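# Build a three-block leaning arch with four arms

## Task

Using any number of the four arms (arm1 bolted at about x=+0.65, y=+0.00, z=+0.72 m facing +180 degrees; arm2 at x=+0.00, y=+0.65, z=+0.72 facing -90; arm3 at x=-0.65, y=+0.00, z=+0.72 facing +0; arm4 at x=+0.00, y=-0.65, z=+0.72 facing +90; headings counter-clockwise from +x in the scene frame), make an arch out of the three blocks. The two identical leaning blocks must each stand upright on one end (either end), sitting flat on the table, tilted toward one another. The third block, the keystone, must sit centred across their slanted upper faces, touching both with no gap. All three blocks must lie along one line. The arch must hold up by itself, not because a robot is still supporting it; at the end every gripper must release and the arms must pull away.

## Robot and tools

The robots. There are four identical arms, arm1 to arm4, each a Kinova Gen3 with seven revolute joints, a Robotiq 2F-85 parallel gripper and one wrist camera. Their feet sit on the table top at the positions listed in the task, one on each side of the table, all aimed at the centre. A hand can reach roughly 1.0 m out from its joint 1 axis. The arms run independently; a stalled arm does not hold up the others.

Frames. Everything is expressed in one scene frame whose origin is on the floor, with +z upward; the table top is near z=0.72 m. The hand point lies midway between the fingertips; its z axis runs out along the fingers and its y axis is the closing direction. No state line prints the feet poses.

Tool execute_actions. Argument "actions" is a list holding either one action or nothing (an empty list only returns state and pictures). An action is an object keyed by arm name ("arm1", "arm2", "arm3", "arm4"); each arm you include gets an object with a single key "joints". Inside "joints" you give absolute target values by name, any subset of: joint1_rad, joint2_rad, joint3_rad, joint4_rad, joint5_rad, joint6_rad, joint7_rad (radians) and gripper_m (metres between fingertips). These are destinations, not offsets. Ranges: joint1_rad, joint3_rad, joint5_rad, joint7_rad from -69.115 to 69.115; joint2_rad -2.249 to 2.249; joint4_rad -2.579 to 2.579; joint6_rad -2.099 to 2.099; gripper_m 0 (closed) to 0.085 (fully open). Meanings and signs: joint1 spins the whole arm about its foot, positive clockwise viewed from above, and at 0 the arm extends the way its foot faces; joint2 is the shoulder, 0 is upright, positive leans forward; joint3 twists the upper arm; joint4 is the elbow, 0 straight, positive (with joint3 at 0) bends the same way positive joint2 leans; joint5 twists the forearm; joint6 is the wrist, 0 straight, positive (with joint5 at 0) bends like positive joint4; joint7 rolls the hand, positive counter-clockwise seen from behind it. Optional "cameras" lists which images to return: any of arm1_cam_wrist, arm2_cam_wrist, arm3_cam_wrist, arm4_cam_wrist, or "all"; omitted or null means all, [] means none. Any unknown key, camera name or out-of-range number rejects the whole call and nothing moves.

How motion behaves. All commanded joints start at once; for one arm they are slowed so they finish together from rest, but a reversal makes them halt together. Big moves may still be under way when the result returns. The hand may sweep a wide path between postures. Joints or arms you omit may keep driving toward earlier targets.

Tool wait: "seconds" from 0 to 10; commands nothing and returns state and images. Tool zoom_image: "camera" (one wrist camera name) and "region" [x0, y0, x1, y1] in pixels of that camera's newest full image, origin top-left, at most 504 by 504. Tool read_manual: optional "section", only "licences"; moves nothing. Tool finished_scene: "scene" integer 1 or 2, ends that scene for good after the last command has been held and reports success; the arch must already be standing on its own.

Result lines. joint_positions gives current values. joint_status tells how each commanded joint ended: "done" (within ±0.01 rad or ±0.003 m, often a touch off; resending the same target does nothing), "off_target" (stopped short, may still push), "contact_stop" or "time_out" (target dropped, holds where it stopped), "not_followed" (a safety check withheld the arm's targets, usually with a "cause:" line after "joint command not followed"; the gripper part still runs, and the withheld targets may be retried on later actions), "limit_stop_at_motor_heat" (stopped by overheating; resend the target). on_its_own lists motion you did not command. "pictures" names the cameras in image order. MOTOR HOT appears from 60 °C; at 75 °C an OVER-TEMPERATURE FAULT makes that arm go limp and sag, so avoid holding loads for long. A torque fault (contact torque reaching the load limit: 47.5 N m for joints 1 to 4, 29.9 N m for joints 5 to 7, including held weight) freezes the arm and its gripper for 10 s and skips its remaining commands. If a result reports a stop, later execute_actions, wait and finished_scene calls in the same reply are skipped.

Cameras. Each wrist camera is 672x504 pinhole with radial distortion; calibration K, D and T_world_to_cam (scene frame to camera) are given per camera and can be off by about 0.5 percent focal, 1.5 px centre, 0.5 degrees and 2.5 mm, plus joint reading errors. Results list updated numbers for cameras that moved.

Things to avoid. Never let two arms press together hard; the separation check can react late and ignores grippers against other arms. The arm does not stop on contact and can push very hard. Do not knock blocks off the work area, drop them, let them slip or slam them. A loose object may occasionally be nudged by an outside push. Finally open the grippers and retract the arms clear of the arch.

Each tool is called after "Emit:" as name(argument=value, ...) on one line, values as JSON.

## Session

Emit:
execute_actions(actions=[])

Scene clock: 0.00 s.
Motor temperatures (°C, as the motors report them): arm1=[31 31 31 30 33 35 43] | arm2=[33 31 28 28 32 38 38] | arm3=[30 28 28 31 37 37 37] | arm4=[27 32 26 30 35 36 45]
arm1.joint_positions: joint1_rad=-0.009 joint2_rad=-0.397 joint3_rad=-0.074 joint4_rad=+1.511 joint5_rad=-0.032 joint6_rad=+2.025 joint7_rad=+1.481 gripper_m=+0.085
arm1.joint_status: not commanded
arm1.hand: x=+0.5303 y=+0.0032 z=+1.3108 quat_wxyz=(-0.002, +1.000, -0.017, +0.001) (m; scene frame)
arm2.joint_positions: joint1_rad=-0.009 joint2_rad=-0.399 joint3_rad=-0.078 joint4_rad=+1.511 joint5_rad=-0.030 joint6_rad=+2.023 joint7_rad=+1.476 gripper_m=+0.085
arm2.joint_status: not commanded
arm2.hand: x=+0.0000 y=+0.5384 z=+1.3140 quat_wxyz=(-0.009, -0.693, -0.721, +0.004) (m; scene frame)
arm3.joint_positions: joint1_rad=-0.006 joint2_rad=-0.398 joint3_rad=-0.078 joint4_rad=+1.515 joint5_rad=-0.034 joint6_rad=+2.021 joint7_rad=+1.480 gripper_m=+0.085
arm3.joint_status: not commanded
arm3.hand: x=-0.5336 y=-0.0110 z=+1.2843 quat_wxyz=(-0.003, -0.021, -1.000, -0.007) (m; scene frame)
arm4.joint_positions: joint1_rad=-0.012 joint2_rad=-0.397 joint3_rad=-0.074 joint4_rad=+1.514 joint5_rad=-0.034 joint6_rad=+2.024 joint7_rad=+1.480 gripper_m=+0.085
arm4.joint_status: not commanded
arm4.hand: x=-0.0083 y=-0.5335 z=+1.2532 quat_wxyz=(-0.002, +0.720, -0.694, +0.002) (m; scene frame)
pictures: arm1_cam_wrist, arm2_cam_wrist, arm3_cam_wrist, arm4_cam_wrist
Images, in order (width x height): arm1_cam_wrist 672x504, arm2_cam_wrist 672x504, arm3_cam_wrist 672x504, arm4_cam_wrist 672x504.

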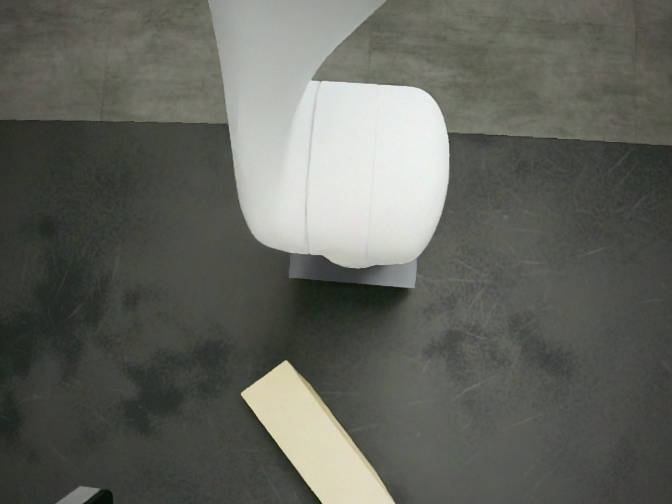

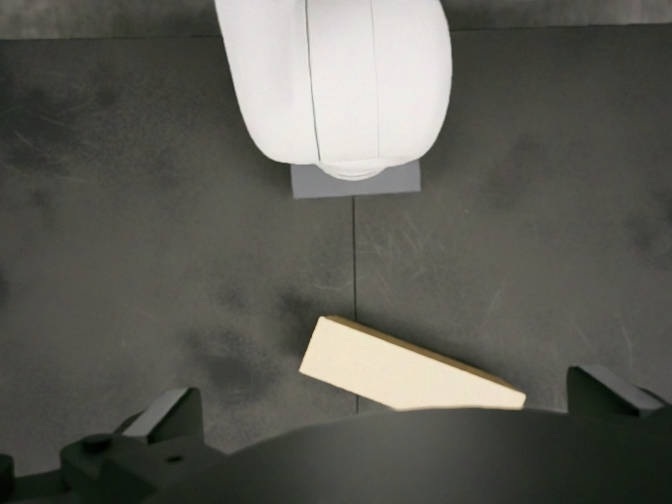

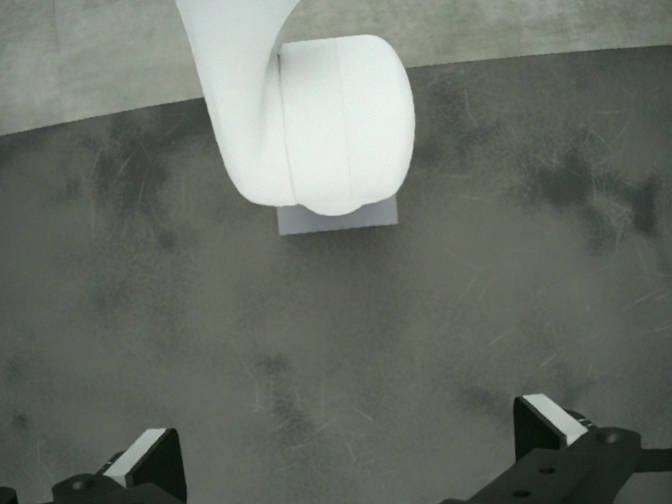

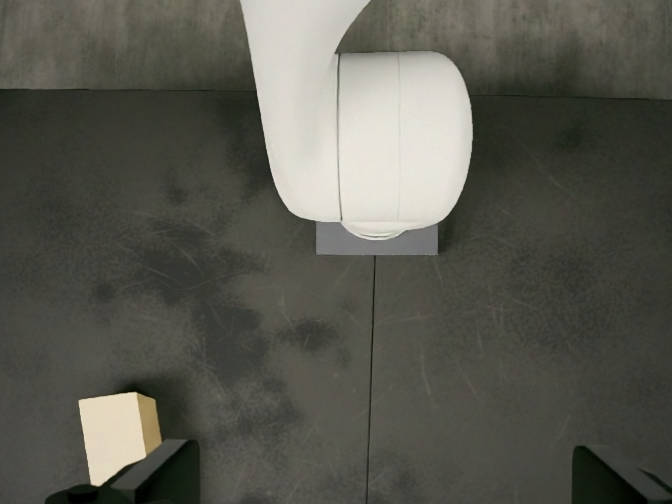

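Emit:
execute_actions(actions=[{"arm1":{"joints":{"joint1_rad":0,"joint2_rad":-0.1,"joint3_rad":0,"joint4_rad":1.4,"joint5_rad":0,"joint6_rad":1.84,"joint7_rad":-1.571}},"arm2":{"joints":{"joint1_rad":0,"joint2_rad":-0.2,"joint3_rad":0,"joint4_rad":1.5,"joint5_rad":0,"joint6_rad":1.84,"joint7_rad":-1.571}},"arm3":{"joints":{"joint1_rad":1.57,"joint2_rad":1.0,"joint3_rad":0,"joint4_rad":2.14,"joint5_rad":2.11,"joint6_rad":-1.38,"joint7_rad":-1.571,"gripper_m":0}},"arm4":{"joints":{"joint1_rad":0.6,"joint2_rad":0.1,"joint3_rad":0,"joint4_rad":1.2,"joint5_rad":0,"joint6_rad":1.84,"joint7_rad":-1.571}}}])

Scene clock: 12.57 s.
Motor temperatures (°C, as the motors report them): arm1=[31 31 31 30 33 35 43] | arm2=[33 31 28 28 32 38 38] | arm3=[30 28 28 31 37 37 37] | arm4=[27 32 26 30 35 36 45]
arm1.joint_positions: joint1_rad=+0.000 joint2_rad=-0.100 joint3_rad=+0.000 joint4_rad=+1.400 joint5_rad=+0.000 joint6_rad=+1.840 joint7_rad=-1.571 gripper_m=+0.085
arm1.joint_status: all done
arm1.hand: x=+0.3898 y=+0.0328 z=+1.2862 quat_wxyz=(-0.001, -0.018, -1.000, -0.002) (m; scene frame)
arm2.joint_positions: joint1_rad=+0.000 joint2_rad=-0.200 joint3_rad=+0.000 joint4_rad=+1.500 joint5_rad=+0.000 joint6_rad=+1.840 joint7_rad=-1.571 gripper_m=+0.085
arm2.joint_status: all done
arm2.hand: x=-0.0202 y=+0.4374 z=+1.2847 quat_wxyz=(-0.002, -0.721, +0.692, -0.008) (m; scene frame)
arm3.joint_positions: joint1_rad=+1.570 joint2_rad=+1.000 joint3_rad=+0.000 joint4_rad=+2.140 joint5_rad=+2.110 joint6_rad=-1.380 joint7_rad=-1.571 gripper_m=+0.000
arm3.joint_status: all done
arm3.hand: x=-0.4231 y=-0.2097 z=+0.9215 quat_wxyz=(+0.160, -0.746, -0.186, -0.619) (m; scene frame)
arm4.joint_positions: joint1_rad=+0.600 joint2_rad=+0.100 joint3_rad=+0.000 joint4_rad=+1.200 joint5_rad=+0.000 joint6_rad=+1.840 joint7_rad=-1.571 gripper_m=+0.085
arm4.joint_status: all done
arm4.hand: x=+0.2032 y=-0.3755 z=+1.2321 quat_wxyz=(+0.000, -0.877, -0.480, -0.005) (m; scene frame)
pictures: arm1_cam_wrist, arm2_cam_wrist, arm3_cam_wrist, arm4_cam_wrist
camera_calibration (this result's frames):
arm1_cam_wrist: T_world_to_cam=[[-0.00109114, 0.999878, -0.015553, -0.024015], [0.998008, 0.000107715, -0.0630916, -0.239416], [-0.0630822, -0.0155909, -0.997887, 1.44783], [0, 0, 0, 1]] pos_world=[0.330245, 0.0466109, 1.4293]
arm2_cam_wrist: T_world_to_cam=[[-0.998249, 0.0333781, -0.0488267, 0.0413846], [0.0299868, 0.997193, 0.0686124, -0.490941], [0.0509798, 0.0670282, -0.996448, 1.40424], [0, 0, 0, 1]] pos_world=[-0.0155538, 0.394058, 1.43495]
arm3_cam_wrist: T_world_to_cam=[[0.4803, -0.871521, -0.098804, 0.11421], [-0.22518, -0.013651, -0.974221, 0.849297], [0.847706, 0.490167, -0.202806, 0.799375], [0, 0, 0, 1]] pos_world=[-0.541245, -0.280697, 1.00081]
arm4_cam_wrist: T_world_to_cam=[[0.855219, -0.51348, -0.0702746, -0.268084], [-0.51528, -0.856974, -0.00907519, -0.152381], [-0.0555635, 0.0439723, -0.997486, 1.40246], [0, 0, 0, 1]] pos_world=[0.228678, -0.329912, 1.37871]
Images, in order (width x height): arm1_cam_wrist 672x504, arm2_cam_wrist 672x504, arm3_cam_wrist 672x504, arm4_cam_wrist 672x504.

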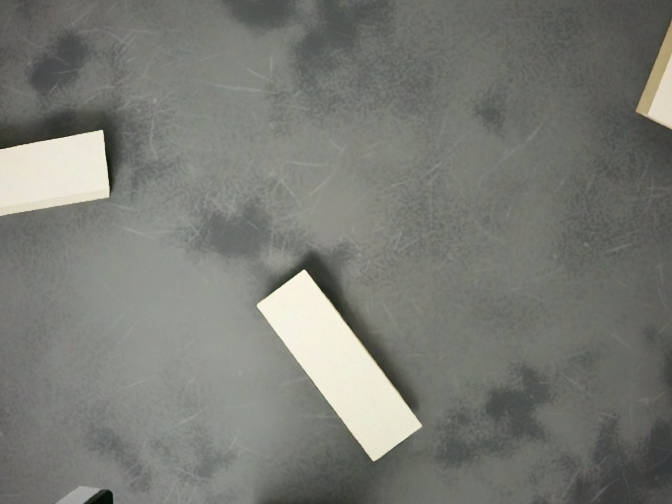

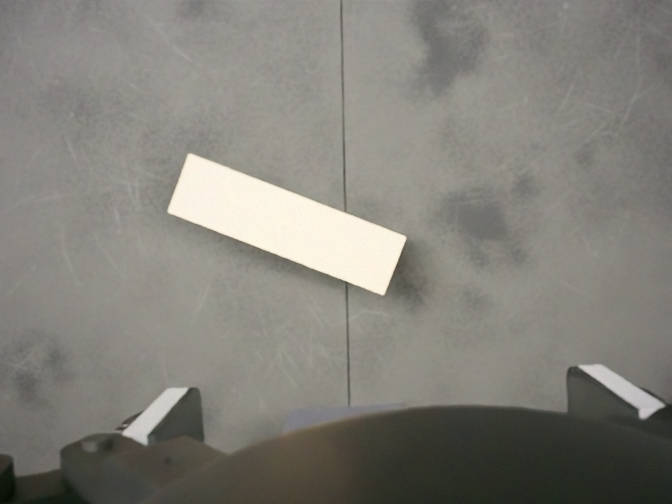

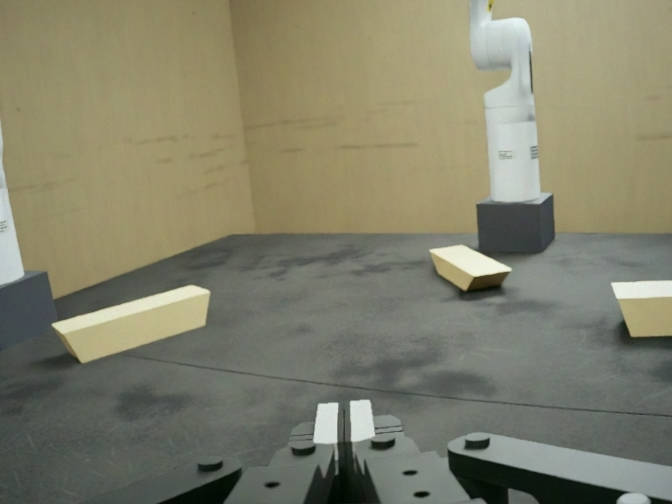

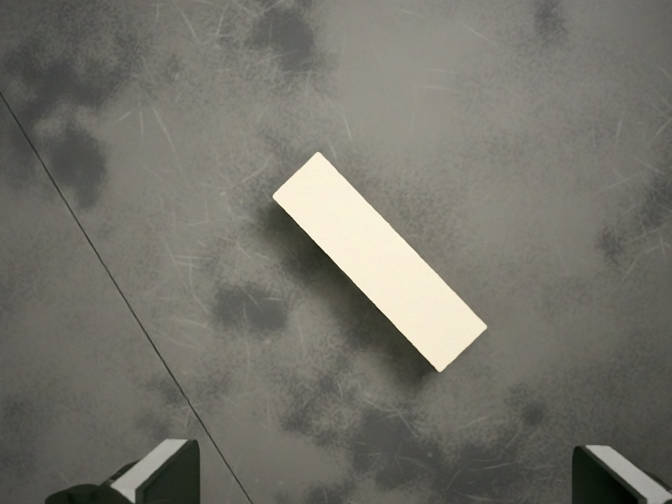

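Emit:
execute_actions(actions=[{"arm1":{"joints":{"joint1_rad":-0.0297,"joint2_rad":0.4621,"joint4_rad":2.5103,"joint6_rad":0.1692,"joint7_rad":-0.877}},"arm2":{"joints":{"joint1_rad":-0.2864,"joint2_rad":0.4861,"joint4_rad":2.4995,"joint6_rad":0.156,"joint7_rad":-0.691}},"arm4":{"joints":{"joint1_rad":0.5808,"joint2_rad":0.495,"joint4_rad":1.9859,"joint6_rad":0.6607,"joint7_rad":-0.867}}}])

Scene clock: 44.30 s.
Motor temperatures (°C, as the motors report them): arm1=[31 30 31 30 33 35 43] | arm2=[33 31 28 28 32 38 38] | arm3=[30 28 28 31 37 37 37] | arm4=[27 32 26 31 35 36 45]
arm1.joint_positions: joint1_rad=-0.030 joint2_rad=+0.462 joint3_rad=+0.000 joint4_rad=+2.510 joint5_rad=+0.000 joint6_rad=+0.169 joint7_rad=-0.877 gripper_m=+0.085
arm1.joint_status: all done
arm1.hand: x=+0.4115 y=+0.0263 z=+0.8503 quat_wxyz=(-0.002, +0.337, -0.942, -0.001) (m; scene frame)
arm2.joint_positions: joint1_rad=-0.286 joint2_rad=+0.486 joint3_rad=+0.000 joint4_rad=+2.499 joint5_rad=+0.000 joint6_rad=+0.156 joint7_rad=-0.691 gripper_m=+0.085
arm2.joint_status: all done
arm2.hand: x=+0.0551 y=+0.4121 z=+0.8507 quat_wxyz=(-0.005, -0.984, +0.181, -0.006) (m; scene frame)
arm3.joint_positions: joint1_rad=+1.570 joint2_rad=+1.000 joint3_rad=+0.000 joint4_rad=+2.140 joint5_rad=+2.110 joint6_rad=-1.380 joint7_rad=-1.571 gripper_m=+0.000
arm3.joint_status: not commanded
arm3.hand: x=-0.4232 y=-0.2097 z=+0.9214 quat_wxyz=(+0.160, -0.746, -0.186, -0.619) (m; scene frame)
arm4.joint_positions: joint1_rad=+0.581 joint2_rad=+0.495 joint3_rad=+0.000 joint4_rad=+1.986 joint5_rad=+0.000 joint6_rad=+0.661 joint7_rad=-0.867 gripper_m=+0.085
arm4.joint_status: all done
arm4.hand: x=+0.2255 y=-0.3302 z=+0.8517 quat_wxyz=(-0.002, -0.650, -0.760, -0.003) (m; scene frame)
pictures: arm1_cam_wrist, arm2_cam_wrist, arm3_cam_wrist, arm4_cam_wrist
camera_calibration (this result's frames):
arm1_cam_wrist: T_world_to_cam=[[-0.662813, 0.748546, -0.0189333, 0.257521], [0.748066, 0.660856, -0.0605536, -0.205232], [-0.0328149, -0.054299, -0.997985, 1.00277], [0, 0, 0, 1]] pos_world=[0.357121, -0.00268824, 0.993196]
arm2_cam_wrist: T_world_to_cam=[[-0.423904, -0.90517, -0.0311961, 0.436382], [-0.904384, 0.421172, 0.0685922, -0.149331], [-0.0489487, 0.0572897, -0.997157, 0.979773], [0, 0, 0, 1]] pos_world=[0.0978904, 0.401763, 1.00084]
arm3_cam_wrist: T_world_to_cam=[[0.480118, -0.871605, -0.0989538, 0.114252], [-0.225165, -0.0134264, -0.974228, 0.849316], [0.847813, 0.490026, -0.202701, 0.799332], [0, 0, 0, 1]] pos_world=[-0.541302, -0.280708, 1.00076]
arm4_cam_wrist: T_world_to_cam=[[0.981232, 0.180561, -0.0676795, -0.0921545], [0.180821, -0.983513, -0.00231792, -0.31009], [-0.0669823, -0.00996345, -0.997704, 1.00719], [0, 0, 0, 1]] pos_world=[0.21396, -0.278303, 0.997923]
Images, in order (width x height): arm1_cam_wrist 672x504, arm2_cam_wrist 672x504, arm3_cam_wrist 672x504, arm4_cam_wrist 672x504.

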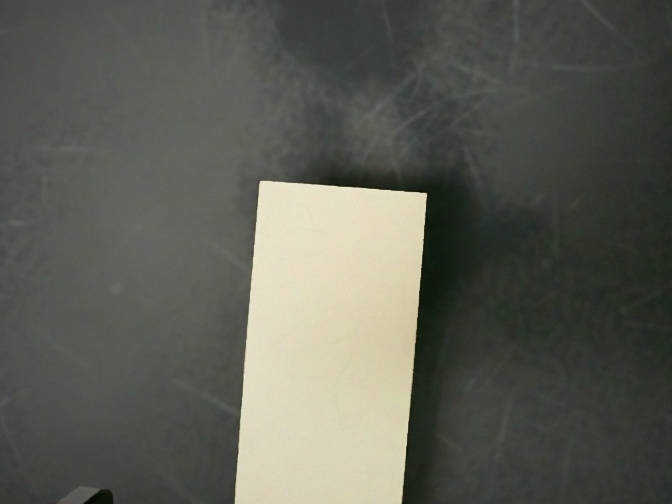

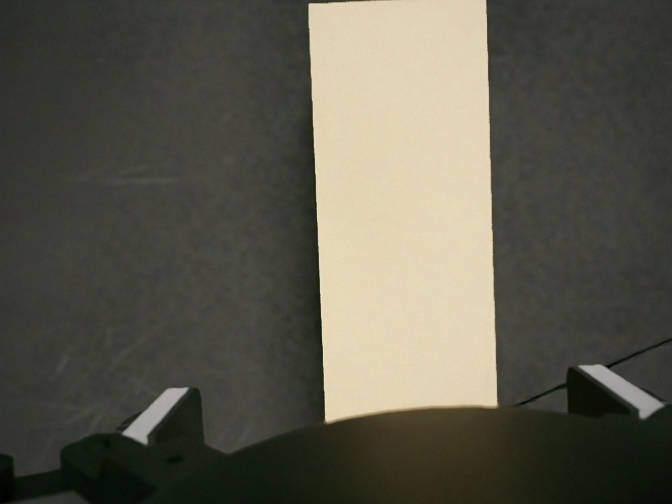

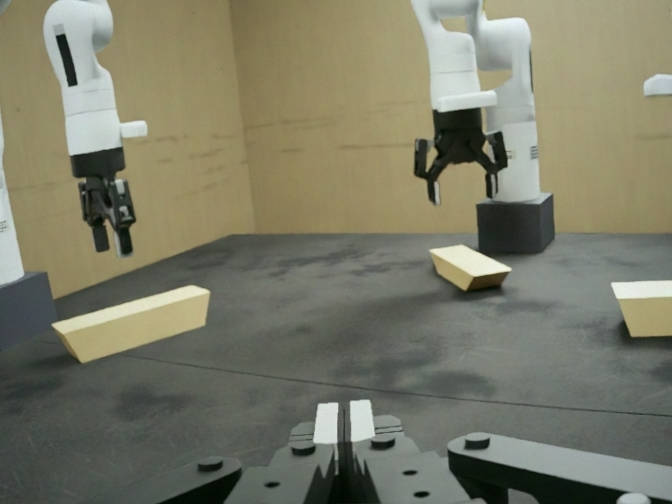

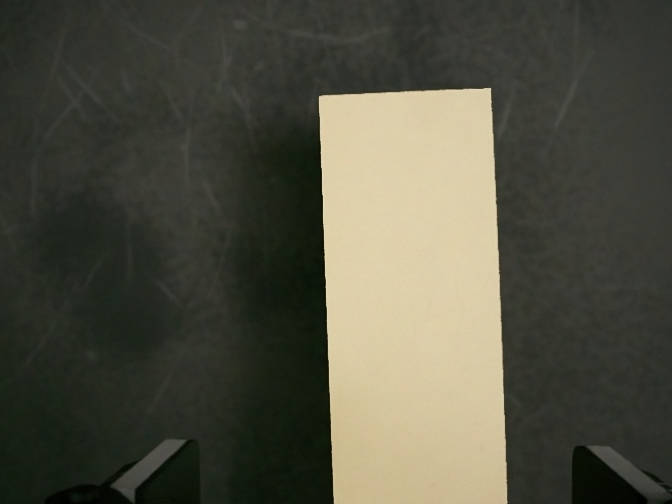

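Emit:
execute_actions(actions=[{"arm1":{"joints":{"joint1_rad":-0.0225,"joint2_rad":0.8998,"joint4_rad":2.5373,"joint6_rad":-0.2955,"joint7_rad":-0.87}},"arm2":{"joints":{"joint1_rad":-0.245,"joint2_rad":0.9069,"joint4_rad":2.4827,"joint6_rad":-0.248,"joint7_rad":-0.649}},"arm4":{"joints":{"joint1_rad":0.5962,"joint2_rad":0.7483,"joint4_rad":2.0343,"joint6_rad":0.359,"joint7_rad":-0.852}}}])

Scene clock: 71.10 s.
Motor temperatures (°C, as the motors report them): arm1=[31 30 31 30 33 35 43] | arm2=[33 31 28 28 32 38 38] | arm3=[30 28 28 31 37 37 37] | arm4=[27 32 26 31 35 36 45]
arm1.joint_positions: joint1_rad=-0.023 joint2_rad=+0.900 joint3_rad=+0.000 joint4_rad=+2.537 joint5_rad=+0.000 joint6_rad=-0.295 joint7_rad=-0.870 gripper_m=+0.085
arm1.joint_status: all done
arm1.hand: x=+0.4145 y=+0.0283 z=+0.7445 quat_wxyz=(-0.002, +0.337, -0.942, -0.001) (m; scene frame)
arm2.joint_positions: joint1_rad=-0.245 joint2_rad=+0.907 joint3_rad=+0.000 joint4_rad=+2.483 joint5_rad=+0.000 joint6_rad=-0.248 joint7_rad=-0.649 gripper_m=+0.085
arm2.joint_status: all done
arm2.hand: x=+0.0487 y=+0.4002 z=+0.7439 quat_wxyz=(-0.006, -0.984, +0.180, -0.006) (m; scene frame)
arm3.joint_positions: joint1_rad=+1.570 joint2_rad=+1.000 joint3_rad=+0.000 joint4_rad=+2.140 joint5_rad=+2.110 joint6_rad=-1.380 joint7_rad=-1.571 gripper_m=+0.000
arm3.joint_status: not commanded
arm3.hand: x=-0.4232 y=-0.2097 z=+0.9214 quat_wxyz=(+0.160, -0.746, -0.186, -0.619) (m; scene frame)
arm4.joint_positions: joint1_rad=+0.596 joint2_rad=+0.748 joint3_rad=+0.000 joint4_rad=+2.034 joint5_rad=+0.000 joint6_rad=+0.359 joint7_rad=-0.852 gripper_m=+0.085
arm4.joint_status: all done
arm4.hand: x=+0.2334 y=-0.3302 z=+0.7437 quat_wxyz=(-0.002, -0.651, -0.759, -0.003) (m; scene frame)
pictures: arm1_cam_wrist, arm2_cam_wrist, arm3_cam_wrist, arm4_cam_wrist
camera_calibration (this result's frames):
arm1_cam_wrist: T_world_to_cam=[[-0.662678, 0.748668, -0.0188359, 0.25592], [0.748179, 0.660719, -0.0606579, -0.215246], [-0.0329674, -0.0542892, -0.997981, 0.897427], [0, 0, 0, 1]] pos_world=[0.36022, -0.000661184, 0.887379]
arm2_cam_wrist: T_world_to_cam=[[-0.423299, -0.905456, -0.0310967, 0.419505], [-0.904666, 0.420576, 0.0685238, -0.142506], [-0.0489668, 0.0571382, -0.997165, 0.873672], [0, 0, 0, 1]] pos_world=[0.0914364, 0.389858, 0.894006]
arm3_cam_wrist: T_world_to_cam=[[0.480118, -0.871605, -0.098954, 0.114252], [-0.225166, -0.0134262, -0.974228, 0.849316], [0.847813, 0.490026, -0.202702, 0.799332], [0, 0, 0, 1]] pos_world=[-0.541302, -0.280708, 1.00076]
arm4_cam_wrist: T_world_to_cam=[[0.981305, 0.18017, -0.0676737, -0.107365], [0.180428, -0.983585, -0.00232775, -0.311627], [-0.0669822, -0.00992601, -0.997705, 0.900028], [0, 0, 0, 1]] pos_world=[0.22187, -0.278234, 0.889971]
Images, in order (width x height): arm1_cam_wrist 672x504, arm2_cam_wrist 672x504, arm3_cam_wrist 672x504, arm4_cam_wrist 672x504.

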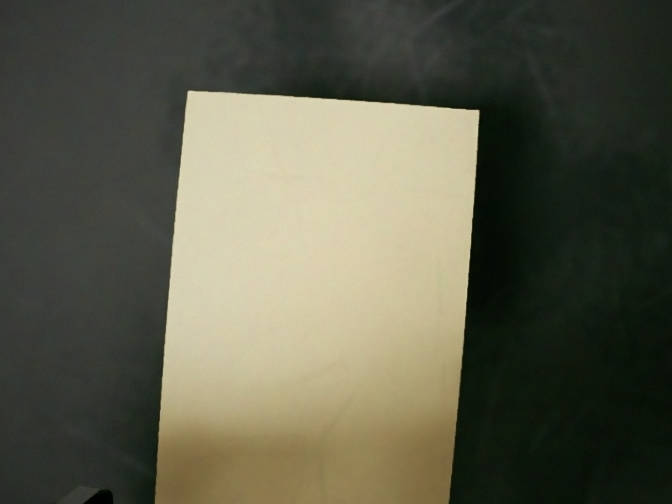

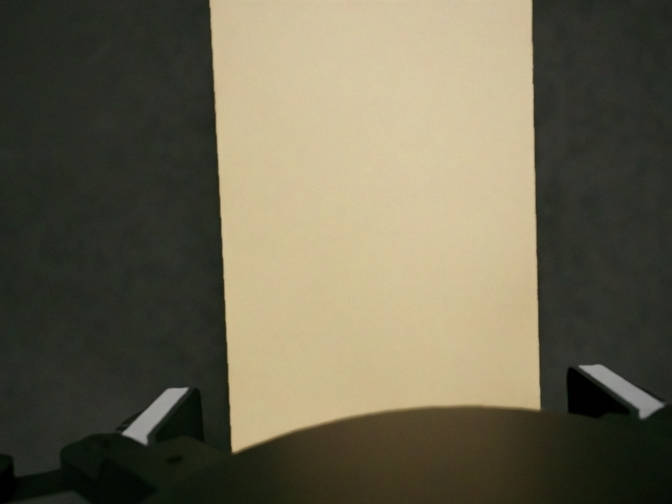

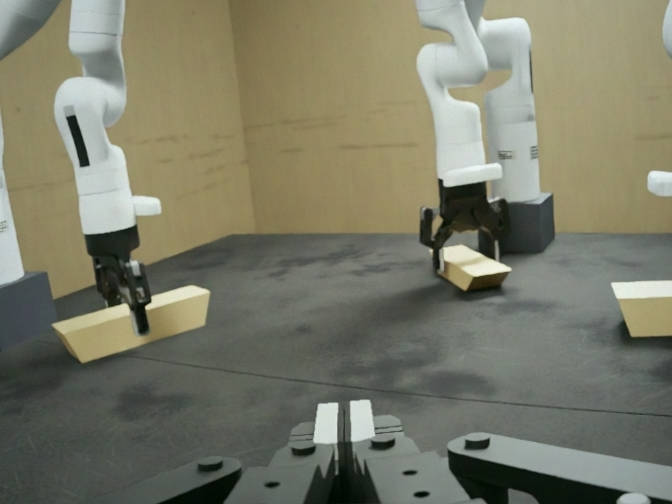

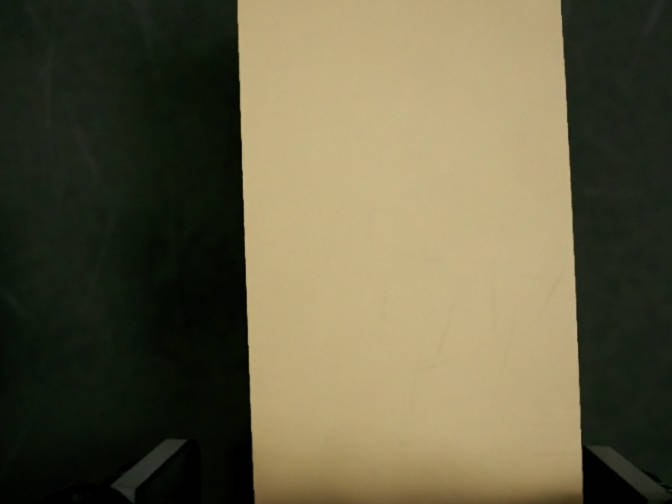

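Emit:
execute_actions(actions=[{"arm1":{"joints":{"gripper_m":0.05}},"arm2":{"joints":{"gripper_m":0.05}},"arm4":{"joints":{"gripper_m":0.05}}}], cameras=[])

Emit:
execute_actions(actions=[{"arm1":{"joints":{"joint2_rad":0.4621,"joint4_rad":2.5103,"joint6_rad":0.1692}},"arm2":{"joints":{"joint2_rad":0.4967,"joint4_rad":2.4506,"joint6_rad":0.1943}},"arm4":{"joints":{"joint2_rad":0.495,"joint4_rad":1.9859,"joint6_rad":0.6607}}}], cameras=[])

Emit:
execute_actions(actions=[{"arm1":{"joints":{"joint1_rad":-0.0735,"joint2_rad":0.0603,"joint4_rad":2.0186,"joint6_rad":1.0627,"joint7_rad":-0.003}},"arm2":{"joints":{"joint1_rad":0.003,"joint2_rad":1.0886,"joint4_rad":2.472,"joint6_rad":-1.64,"joint7_rad":-1.571}},"arm4":{"joints":{"joint1_rad":-0.008,"joint2_rad":0.856,"joint4_rad":2.5195,"joint6_rad":-1.455,"joint7_rad":-1.571}}}], cameras=["arm3_cam_wrist"])

Emit:
execute_actions(actions=[{"arm1":{"joints":{"joint2_rad":0.9443,"joint4_rad":0.7534,"joint6_rad":1.4439}},"arm2":{"joints":{"joint2_rad":1.3275,"joint4_rad":2.3661,"joint6_rad":-1.7737}},"arm4":{"joints":{"joint2_rad":1.1272,"joint4_rad":2.4637,"joint6_rad":-1.671}}}], cameras=["arm3_cam_wrist","arm1_cam_wrist"])

Scene clock: 98.00 s.
Motor temperatures (°C, as the motors report them): arm1=[31 30 31 30 33 35 43] | arm2=[33 31 28 28 32 38 38] | arm3=[30 28 28 31 37 37 37] | arm4=[27 32 26 31 35 36 45]
arm1.joint_positions: joint1_rad=-0.022 joint2_rad=+0.897 joint3_rad=+0.000 joint4_rad=+2.538 joint5_rad=+0.000 joint6_rad=-0.295 joint7_rad=-0.870 gripper_m=+0.057
arm1.joint_status: gripper_m off_target (ended at +0.057, target +0.050)
arm1.hand: x=+0.4146 y=+0.0283 z=+0.7451 quat_wxyz=(-0.002, +0.337, -0.942, -0.001) (m; scene frame)
arm2.joint_positions: joint1_rad=-0.245 joint2_rad=+0.905 joint3_rad=+0.000 joint4_rad=+2.484 joint5_rad=+0.000 joint6_rad=-0.247 joint7_rad=-0.649 gripper_m=+0.058
arm2.joint_status: gripper_m off_target (ended at +0.058, target +0.050)
arm2.hand: x=+0.0486 y=+0.4004 z=+0.7444 quat_wxyz=(-0.006, -0.984, +0.180, -0.006) (m; scene frame)
arm3.joint_positions: joint1_rad=+1.570 joint2_rad=+1.000 joint3_rad=+0.000 joint4_rad=+2.140 joint5_rad=+2.110 joint6_rad=-1.380 joint7_rad=-1.571 gripper_m=+0.000
arm3.joint_status: not commanded
arm3.hand: x=-0.4232 y=-0.2097 z=+0.9214 quat_wxyz=(+0.160, -0.746, -0.186, -0.619) (m; scene frame)
arm4.joint_positions: joint1_rad=+0.597 joint2_rad=+0.746 joint3_rad=+0.000 joint4_rad=+2.034 joint5_rad=+0.000 joint6_rad=+0.359 joint7_rad=-0.852 gripper_m=+0.059
arm4.joint_status: gripper_m off_target (ended at +0.059, target +0.050)
arm4.hand: x=+0.2342 y=-0.3297 z=+0.7448 quat_wxyz=(-0.002, -0.651, -0.759, -0.005) (m; scene frame)
pictures: none
No camera images: the call's "cameras" was empty. Leave "cameras" out to get every camera's image.

Scene clock: 99.63 s.
Motor temperatures (°C, as the motors report them): arm1=[31 30 31 30 33 35 43] | arm2=[33 31 28 28 32 38 38] | arm3=[30 28 28 31 37 37 37] | arm4=[27 32 26 31 35 36 45]
arm1.joint_positions: joint1_rad=-0.022 joint2_rad=+0.463 joint3_rad=+0.000 joint4_rad=+2.510 joint5_rad=+0.000 joint6_rad=+0.169 joint7_rad=-0.870 gripper_m=+0.057
arm1.joint_status: all done
arm1.hand: x=+0.4119 y=+0.0280 z=+0.8501 quat_wxyz=(-0.003, +0.337, -0.942, -0.001) (m; scene frame)
arm2.joint_positions: joint1_rad=-0.245 joint2_rad=+0.498 joint3_rad=+0.000 joint4_rad=+2.451 joint5_rad=+0.000 joint6_rad=+0.194 joint7_rad=-0.649 gripper_m=+0.058
arm2.joint_status: all done
arm2.hand: x=+0.0494 y=+0.3955 z=+0.8504 quat_wxyz=(-0.004, -0.984, +0.180, -0.005) (m; scene frame)
arm3.joint_positions: joint1_rad=+1.570 joint2_rad=+1.000 joint3_rad=+0.000 joint4_rad=+2.140 joint5_rad=+2.110 joint6_rad=-1.380 joint7_rad=-1.571 gripper_m=+0.000
arm3.joint_status: not commanded
arm3.hand: x=-0.4232 y=-0.2097 z=+0.9214 quat_wxyz=(+0.160, -0.746, -0.186, -0.619) (m; scene frame)
arm4.joint_positions: joint1_rad=+0.596 joint2_rad=+0.498 joint3_rad=+0.000 joint4_rad=+1.987 joint5_rad=+0.000 joint6_rad=+0.661 joint7_rad=-0.852 gripper_m=+0.059
arm4.joint_status: all done
arm4.hand: x=+0.2298 y=-0.3347 z=+0.8505 quat_wxyz=(-0.002, -0.651, -0.759, -0.002) (m; scene frame)
pictures: none
No camera images: the call's "cameras" was empty. Leave "cameras" out to get every camera's image.

Scene clock: 102.07 s.
Motor temperatures (°C, as the motors report them): arm1=[31 30 31 30 33 35 43] | arm2=[33 31 28 28 32 38 38] | arm3=[30 28 28 31 37 37 37] | arm4=[27 32 26 31 35 36 45]
arm1.joint_positions: joint1_rad=-0.074 joint2_rad=+0.061 joint3_rad=+0.000 joint4_rad=+2.019 joint5_rad=+0.000 joint6_rad=+1.063 joint7_rad=-0.003 gripper_m=+0.057
arm1.joint_status: all done
arm1.hand: x=+0.3507 y=+0.0129 z=+1.0499 quat_wxyz=(-0.003, +0.719, -0.695, +0.001) (m; scene frame)
arm2.joint_positions: joint1_rad=+0.003 joint2_rad=+1.092 joint3_rad=+0.000 joint4_rad=+2.473 joint5_rad=+0.000 joint6_rad=-1.637 joint7_rad=-1.571 gripper_m=+0.058
arm2.joint_status: all done
arm2.hand: x=-0.0051 y=+0.1165 z=+0.9025 quat_wxyz=(-0.397, -0.587, +0.569, -0.418) (m; scene frame)
arm3.joint_positions: joint1_rad=+1.570 joint2_rad=+1.000 joint3_rad=+0.000 joint4_rad=+2.140 joint5_rad=+2.110 joint6_rad=-1.380 joint7_rad=-1.571 gripper_m=+0.000
arm3.joint_status: not commanded
arm3.hand: x=-0.4232 y=-0.2097 z=+0.9214 quat_wxyz=(+0.160, -0.746, -0.186, -0.619) (m; scene frame)
arm4.joint_positions: joint1_rad=-0.008 joint2_rad=+0.859 joint3_rad=+0.000 joint4_rad=+2.521 joint5_rad=+0.000 joint6_rad=-1.452 joint7_rad=-1.571 gripper_m=+0.059
arm4.joint_status: all done
arm4.hand: x=+0.0026 y=-0.1157 z=+0.9001 quat_wxyz=(+0.409, -0.567, -0.593, -0.398) (m; scene frame)
pictures: arm3_cam_wrist
camera_calibration (this result's frames):
arm3_cam_wrist: T_world_to_cam=[[0.480118, -0.871605, -0.0989539, 0.114252], [-0.225165, -0.0134262, -0.974228, 0.849316], [0.847813, 0.490026, -0.202701, 0.799332], [0, 0, 0, 1]] pos_world=[-0.541302, -0.280708, 1.00076]
Images, in order (width x height): arm3_cam_wrist 672x504.

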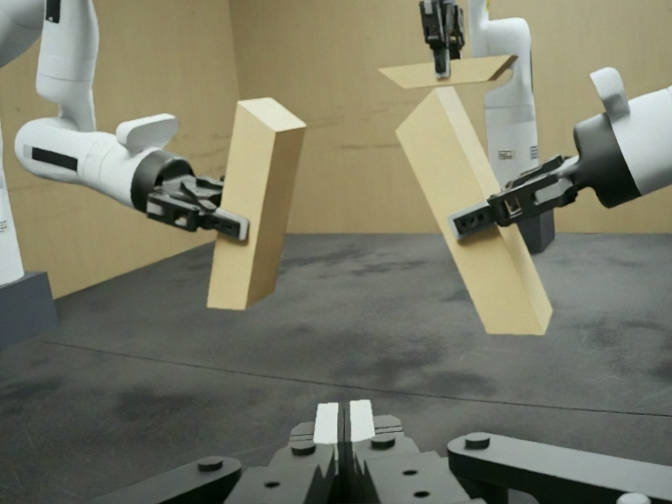

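Scene clock: 104.63 s.
Motor temperatures (°C, as the motors report them): arm1=[31 30 31 30 33 35 43] | arm2=[33 31 28 28 32 38 38] | arm3=[30 28 28 31 37 37 37] | arm4=[27 32 26 31 35 36 45]
arm1.joint_positions: joint1_rad=-0.074 joint2_rad=+0.946 joint3_rad=+0.000 joint4_rad=+0.754 joint5_rad=+0.000 joint6_rad=+1.444 joint7_rad=-0.003 gripper_m=+0.057
arm1.joint_status: all done
arm1.hand: x=-0.0015 y=-0.0001 z=+0.9876 quat_wxyz=(-0.003, +0.719, -0.695, +0.001) (m; scene frame)
arm2.joint_positions: joint1_rad=+0.003 joint2_rad=+1.330 joint3_rad=+0.000 joint4_rad=+2.367 joint5_rad=+0.000 joint6_rad=-1.771 joint7_rad=-1.571 gripper_m=+0.058
arm2.joint_status: all done
arm2.hand: x=-0.0045 y=+0.1170 z=+0.8285 quat_wxyz=(-0.397, -0.587, +0.569, -0.418) (m; scene frame)
arm3.joint_positions: joint1_rad=+1.570 joint2_rad=+1.000 joint3_rad=+0.000 joint4_rad=+2.140 joint5_rad=+2.110 joint6_rad=-1.380 joint7_rad=-1.571 gripper_m=+0.000
arm3.joint_status: not commanded
arm3.hand: x=-0.4232 y=-0.2097 z=+0.9214 quat_wxyz=(+0.160, -0.746, -0.186, -0.619) (m; scene frame)
arm4.joint_positions: joint1_rad=-0.008 joint2_rad=+1.131 joint3_rad=+0.000 joint4_rad=+2.465 joint5_rad=+0.000 joint6_rad=-1.668 joint7_rad=-1.571 gripper_m=+0.059
arm4.joint_status: all done
arm4.hand: x=+0.0031 y=-0.1170 z=+0.8278 quat_wxyz=(+0.410, -0.567, -0.593, -0.398) (m; scene frame)
pictures: arm1_cam_wrist, arm3_cam_wrist
camera_calibration (this result's frames):
arm1_cam_wrist: T_world_to_cam=[[-0.997114, -0.0717093, -0.024916, 0.0115208], [-0.0700294, 0.995568, -0.0627768, 0.130417], [0.0293073, -0.0608508, -0.997717, 1.12464], [0, 0, 0, 1]] pos_world=[-0.0123396, -0.0605772, 1.13055]
arm3_cam_wrist: T_world_to_cam=[[0.480118, -0.871604, -0.0989542, 0.114252], [-0.225166, -0.013426, -0.974228, 0.849316], [0.847813, 0.490026, -0.202701, 0.799332], [0, 0, 0, 1]] pos_world=[-0.541302, -0.280708, 1.00076]
Images, in order (width x height): arm1_cam_wrist 672x504, arm3_cam_wrist 672x504.

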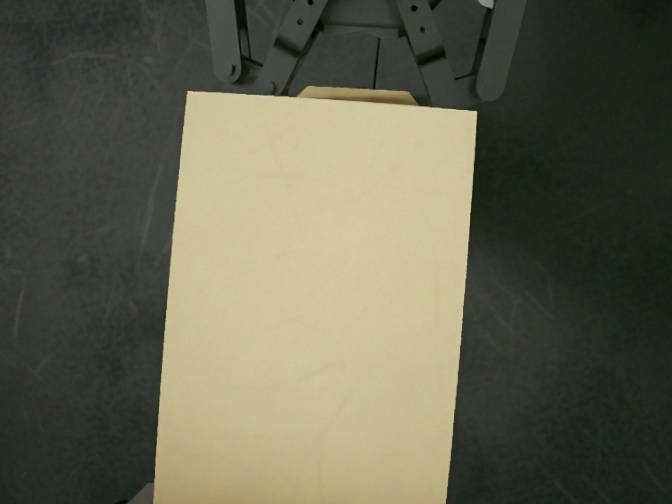

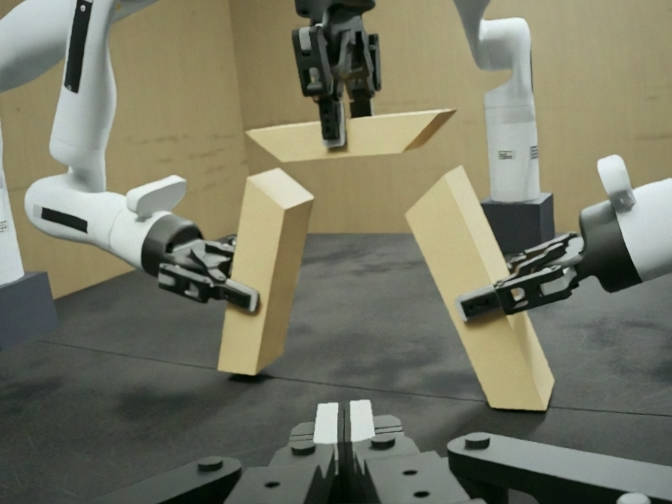

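Emit:
zoom_image(camera="arm3_cam_wrist", region=[200, 330, 300, 395])

Emit:
zoom_image(camera="arm3_cam_wrist", region=[470, 365, 570, 430])

Emit:
zoom_image(camera="arm3_cam_wrist", region=[230, 90, 480, 240])

Region (200, 330, 300, 395) of arm3_cam_wrist's 672x504 image, scaled by 5.040; it fills the top 328 rows of this view, and the rest is white.

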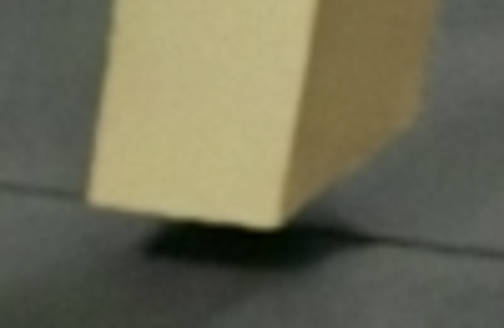

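Region (470, 365, 570, 430) of arm3_cam_wrist's 672x504 image, scaled by 5.040; it fills the top 328 rows of this view, and the rest is white.

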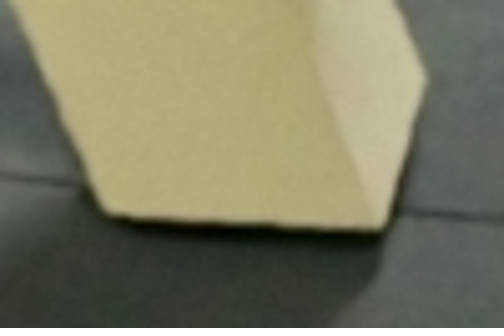

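Region (230, 90, 480, 240) of arm3_cam_wrist's 672x504 image, scaled by 2.016; it fills the top 302 rows of this view, and the rest is white.

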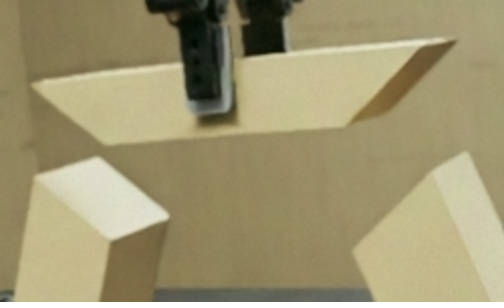

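Emit:
execute_actions(actions=[{"arm1":{"joints":{"joint2_rad":0.9716,"joint4_rad":0.841,"joint6_rad":1.329}},"arm2":{"joints":{"joint2_rad":1.3449,"joint4_rad":2.3553,"joint6_rad":-1.7803}},"arm4":{"joints":{"joint2_rad":1.134,"joint4_rad":2.4612,"joint6_rad":-1.6754}}}], cameras=["arm3_cam_wrist","arm1_cam_wrist"])

Emit:
zoom_image(camera="arm3_cam_wrist", region=[200, 330, 300, 395])

Emit:
zoom_image(camera="arm3_cam_wrist", region=[470, 365, 570, 430])

Emit:
zoom_image(camera="arm3_cam_wrist", region=[230, 150, 330, 230])

Emit:
zoom_image(camera="arm3_cam_wrist", region=[385, 140, 485, 230])

Scene clock: 126.23 s.
Motor temperatures (°C, as the motors report them): arm1=[31 31 31 30 33 35 43] | arm2=[33 31 28 28 32 38 38] | arm3=[30 29 28 31 37 37 37] | arm4=[27 33 26 31 35 36 45]
arm1.joint_positions: joint1_rad=-0.074 joint2_rad=+0.973 joint3_rad=+0.000 joint4_rad=+0.842 joint5_rad=+0.000 joint6_rad=+1.329 joint7_rad=-0.003 gripper_m=+0.057
arm1.joint_status: all done
arm1.hand: x=-0.0012 y=+0.0001 z=+0.9426 quat_wxyz=(-0.003, +0.719, -0.695, +0.001) (m; scene frame)
arm2.joint_positions: joint1_rad=+0.003 joint2_rad=+1.348 joint3_rad=+0.000 joint4_rad=+2.356 joint5_rad=+0.000 joint6_rad=-1.778 joint7_rad=-1.571 gripper_m=+0.058
arm2.joint_status: all done
arm2.hand: x=-0.0044 y=+0.1170 z=+0.8225 quat_wxyz=(-0.397, -0.587, +0.569, -0.418) (m; scene frame)
arm3.joint_positions: joint1_rad=+1.570 joint2_rad=+1.000 joint3_rad=+0.000 joint4_rad=+2.140 joint5_rad=+2.110 joint6_rad=-1.380 joint7_rad=-1.571 gripper_m=+0.000
arm3.joint_status: not commanded
arm3.hand: x=-0.4232 y=-0.2097 z=+0.9214 quat_wxyz=(+0.160, -0.746, -0.186, -0.619) (m; scene frame)
arm4.joint_positions: joint1_rad=-0.008 joint2_rad=+1.137 joint3_rad=+0.000 joint4_rad=+2.462 joint5_rad=+0.000 joint6_rad=-1.673 joint7_rad=-1.571 gripper_m=+0.059
arm4.joint_status: all done
arm4.hand: x=+0.0032 y=-0.1170 z=+0.8259 quat_wxyz=(+0.410, -0.567, -0.593, -0.398) (m; scene frame)
pictures: arm1_cam_wrist, arm3_cam_wrist
camera_calibration (this result's frames):
arm1_cam_wrist: T_world_to_cam=[[-0.997112, -0.071705, -0.0250285, 0.0107954], [-0.0700181, 0.995568, -0.0627806, 0.127474], [0.0294193, -0.0608468, -0.997713, 1.07977], [0, 0, 0, 1]] pos_world=[-0.0120764, -0.0604346, 1.08558]
arm3_cam_wrist: T_world_to_cam=[[0.480118, -0.871605, -0.098954, 0.114252], [-0.225166, -0.0134262, -0.974228, 0.849316], [0.847813, 0.490026, -0.202702, 0.799332], [0, 0, 0, 1]] pos_world=[-0.541302, -0.280708, 1.00076]
Images, in order (width x height): arm1_cam_wrist 672x504, arm3_cam_wrist 672x504.

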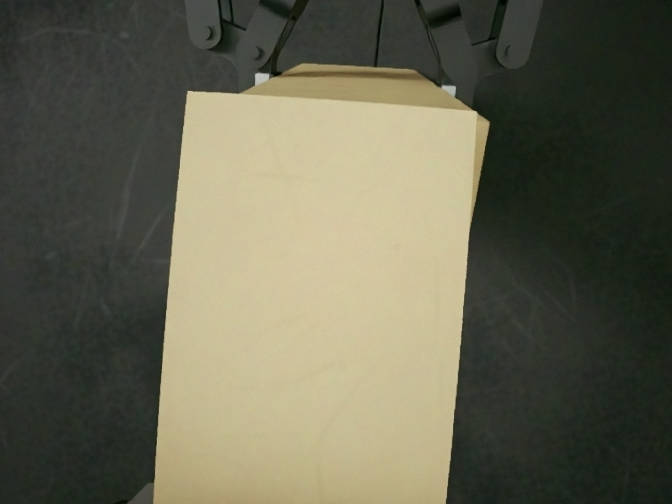

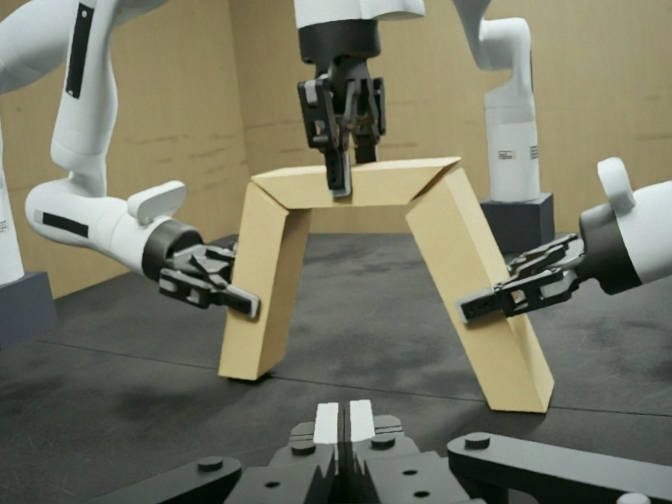

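Region (200, 330, 300, 395) of arm3_cam_wrist's 672x504 image, scaled by 5.040; it fills the top 328 rows of this view, and the rest is white.

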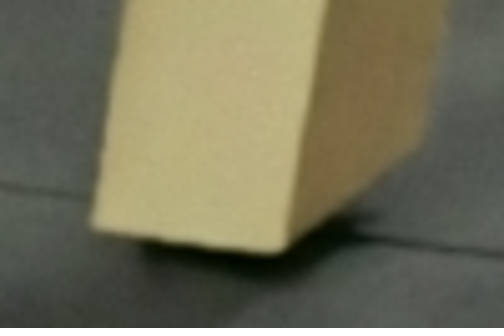

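Region (470, 365, 570, 430) of arm3_cam_wrist's 672x504 image, scaled by 5.040; it fills the top 328 rows of this view, and the rest is white.

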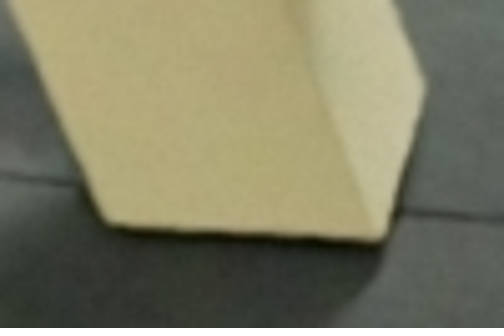

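Region (230, 150, 330, 230) of arm3_cam_wrist's 672x504 image, scaled by 5.040; it fills the top 403 rows of this view, and the rest is white.

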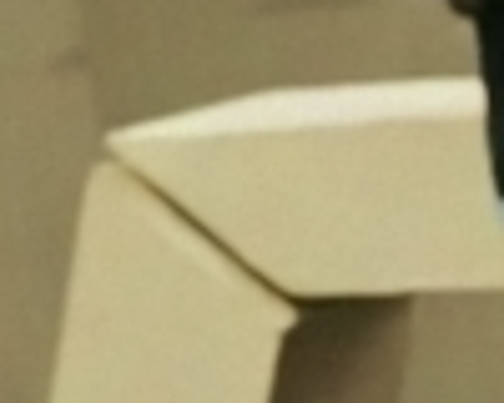

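Region (385, 140, 485, 230) of arm3_cam_wrist's 672x504 image, scaled by 5.040; it fills the top 454 rows of this view, and the rest is white.

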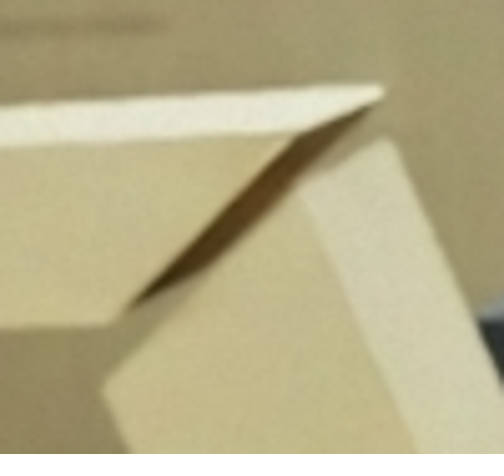

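Emit:
execute_actions(actions=[{"arm1":{"joints":{"joint1_rad":-0.0836,"joint2_rad":0.986,"joint4_rad":0.8225,"joint5_rad":0.022,"joint6_rad":1.3331,"joint7_rad":-0.018}},"arm2":{"joints":{"joint2_rad":1.3565,"joint4_rad":2.3481,"joint6_rad":-1.7847}},"arm4":{"joints":{"joint2_rad":1.151,"joint4_rad":2.455,"joint6_rad":-1.6864}}}], cameras=["arm3_cam_wrist","arm1_cam_wrist"])

Emit:
zoom_image(camera="arm3_cam_wrist", region=[200, 330, 300, 395])

Emit:
zoom_image(camera="arm3_cam_wrist", region=[470, 365, 570, 430])

Emit:
zoom_image(camera="arm3_cam_wrist", region=[230, 150, 330, 230])

Emit:
zoom_image(camera="arm3_cam_wrist", region=[385, 140, 485, 230])

Scene clock: 142.07 s.
Motor temperatures (°C, as the motors report them): arm1=[31 32 31 30 33 35 43] | arm2=[33 32 28 28 32 38 38] | arm3=[30 29 28 31 37 37 37] | arm4=[27 33 26 30 35 36 45]
arm1.joint_positions: joint1_rad=-0.084 joint2_rad=+0.987 joint3_rad=+0.000 joint4_rad=+0.823 joint5_rad=+0.022 joint6_rad=+1.333 joint7_rad=-0.018 gripper_m=+0.057
arm1.joint_status: all done
arm1.hand: x=-0.0052 y=+0.0000 z=+0.9390 quat_wxyz=(-0.011, +0.719, -0.695, -0.007) (m; scene frame)
arm2.joint_positions: joint1_rad=+0.003 joint2_rad=+1.359 joint3_rad=+0.000 joint4_rad=+2.349 joint5_rad=+0.000 joint6_rad=-1.782 joint7_rad=-1.571 gripper_m=+0.058
arm2.joint_status: all done
arm2.hand: x=-0.0044 y=+0.1170 z=+0.8185 quat_wxyz=(-0.397, -0.587, +0.569, -0.418) (m; scene frame)
arm3.joint_positions: joint1_rad=+1.570 joint2_rad=+1.000 joint3_rad=+0.000 joint4_rad=+2.140 joint5_rad=+2.110 joint6_rad=-1.380 joint7_rad=-1.571 gripper_m=+0.000
arm3.joint_status: not commanded
arm3.hand: x=-0.4232 y=-0.2097 z=+0.9214 quat_wxyz=(+0.160, -0.746, -0.186, -0.619) (m; scene frame)
arm4.joint_positions: joint1_rad=-0.008 joint2_rad=+1.154 joint3_rad=+0.000 joint4_rad=+2.456 joint5_rad=+0.000 joint6_rad=-1.684 joint7_rad=-1.571 gripper_m=+0.059
arm4.joint_status: all done
arm4.hand: x=+0.0032 y=-0.1169 z=+0.8212 quat_wxyz=(+0.410, -0.567, -0.593, -0.399) (m; scene frame)
pictures: arm1_cam_wrist, arm3_cam_wrist
camera_calibration (this result's frames):
arm1_cam_wrist: T_world_to_cam=[[-0.997115, -0.0715297, -0.0254086, 0.00708817], [-0.0704402, 0.996654, -0.0414586, 0.107035], [0.0282891, -0.0395491, -0.998817, 1.07727], [0, 0, 0, 1]] pos_world=[-0.0158677, -0.0635646, 1.08061]
arm3_cam_wrist: T_world_to_cam=[[0.480118, -0.871605, -0.0989542, 0.114252], [-0.225166, -0.013426, -0.974228, 0.849316], [0.847813, 0.490026, -0.202701, 0.799332], [0, 0, 0, 1]] pos_world=[-0.541302, -0.280708, 1.00076]
Images, in order (width x height): arm1_cam_wrist 672x504, arm3_cam_wrist 672x504.

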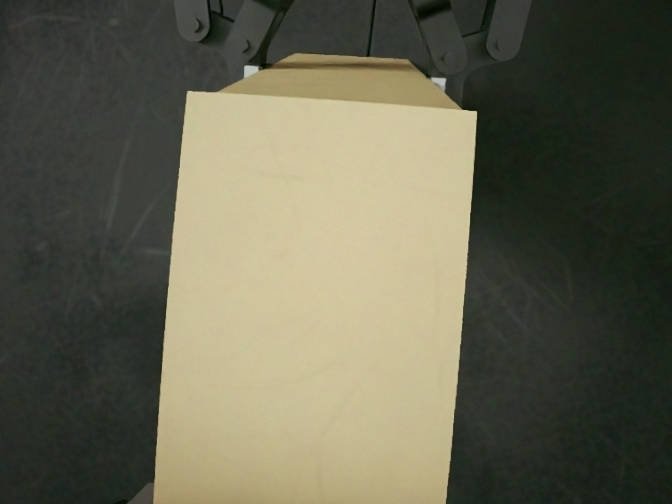

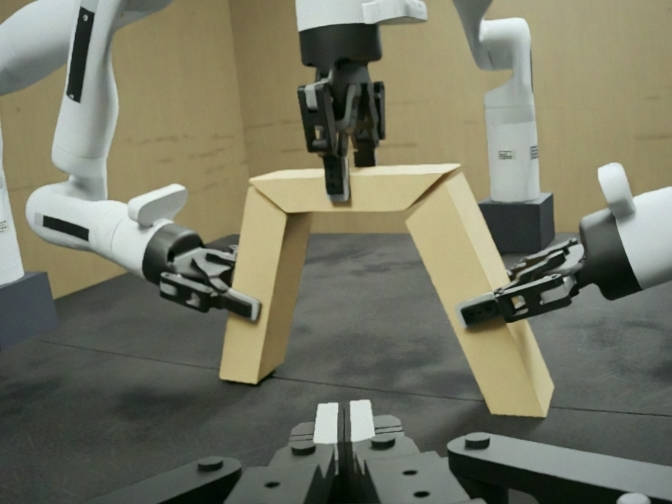

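Region (200, 330, 300, 395) of arm3_cam_wrist's 672x504 image, scaled by 5.040; it fills the top 328 rows of this view, and the rest is white.

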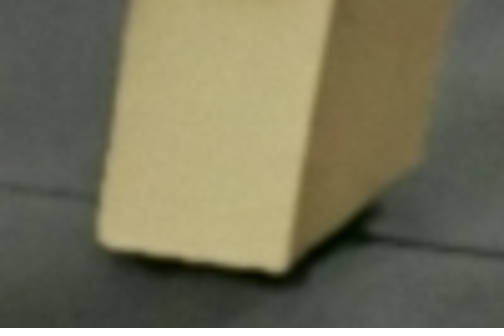

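Region (470, 365, 570, 430) of arm3_cam_wrist's 672x504 image, scaled by 5.040; it fills the top 328 rows of this view, and the rest is white.

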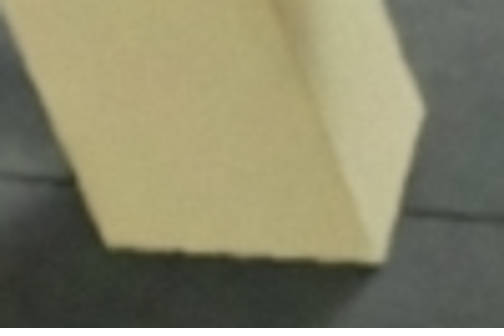

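Region (230, 150, 330, 230) of arm3_cam_wrist's 672x504 image, scaled by 5.040; it fills the top 403 rows of this view, and the rest is white.

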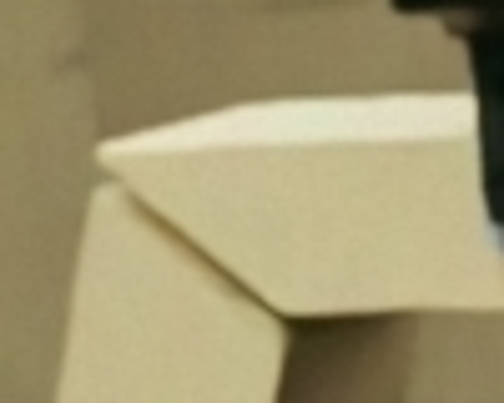

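Region (385, 140, 485, 230) of arm3_cam_wrist's 672x504 image, scaled by 5.040; it fills the top 454 rows of this view, and the rest is white.

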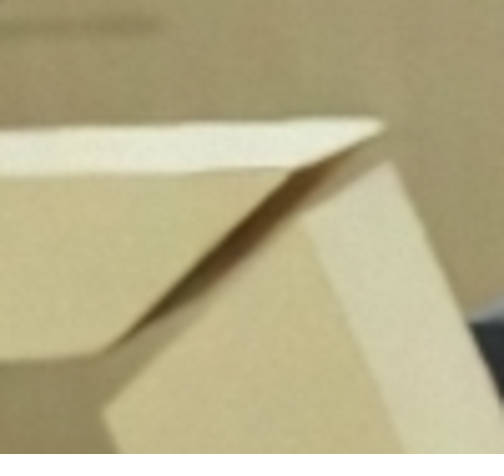

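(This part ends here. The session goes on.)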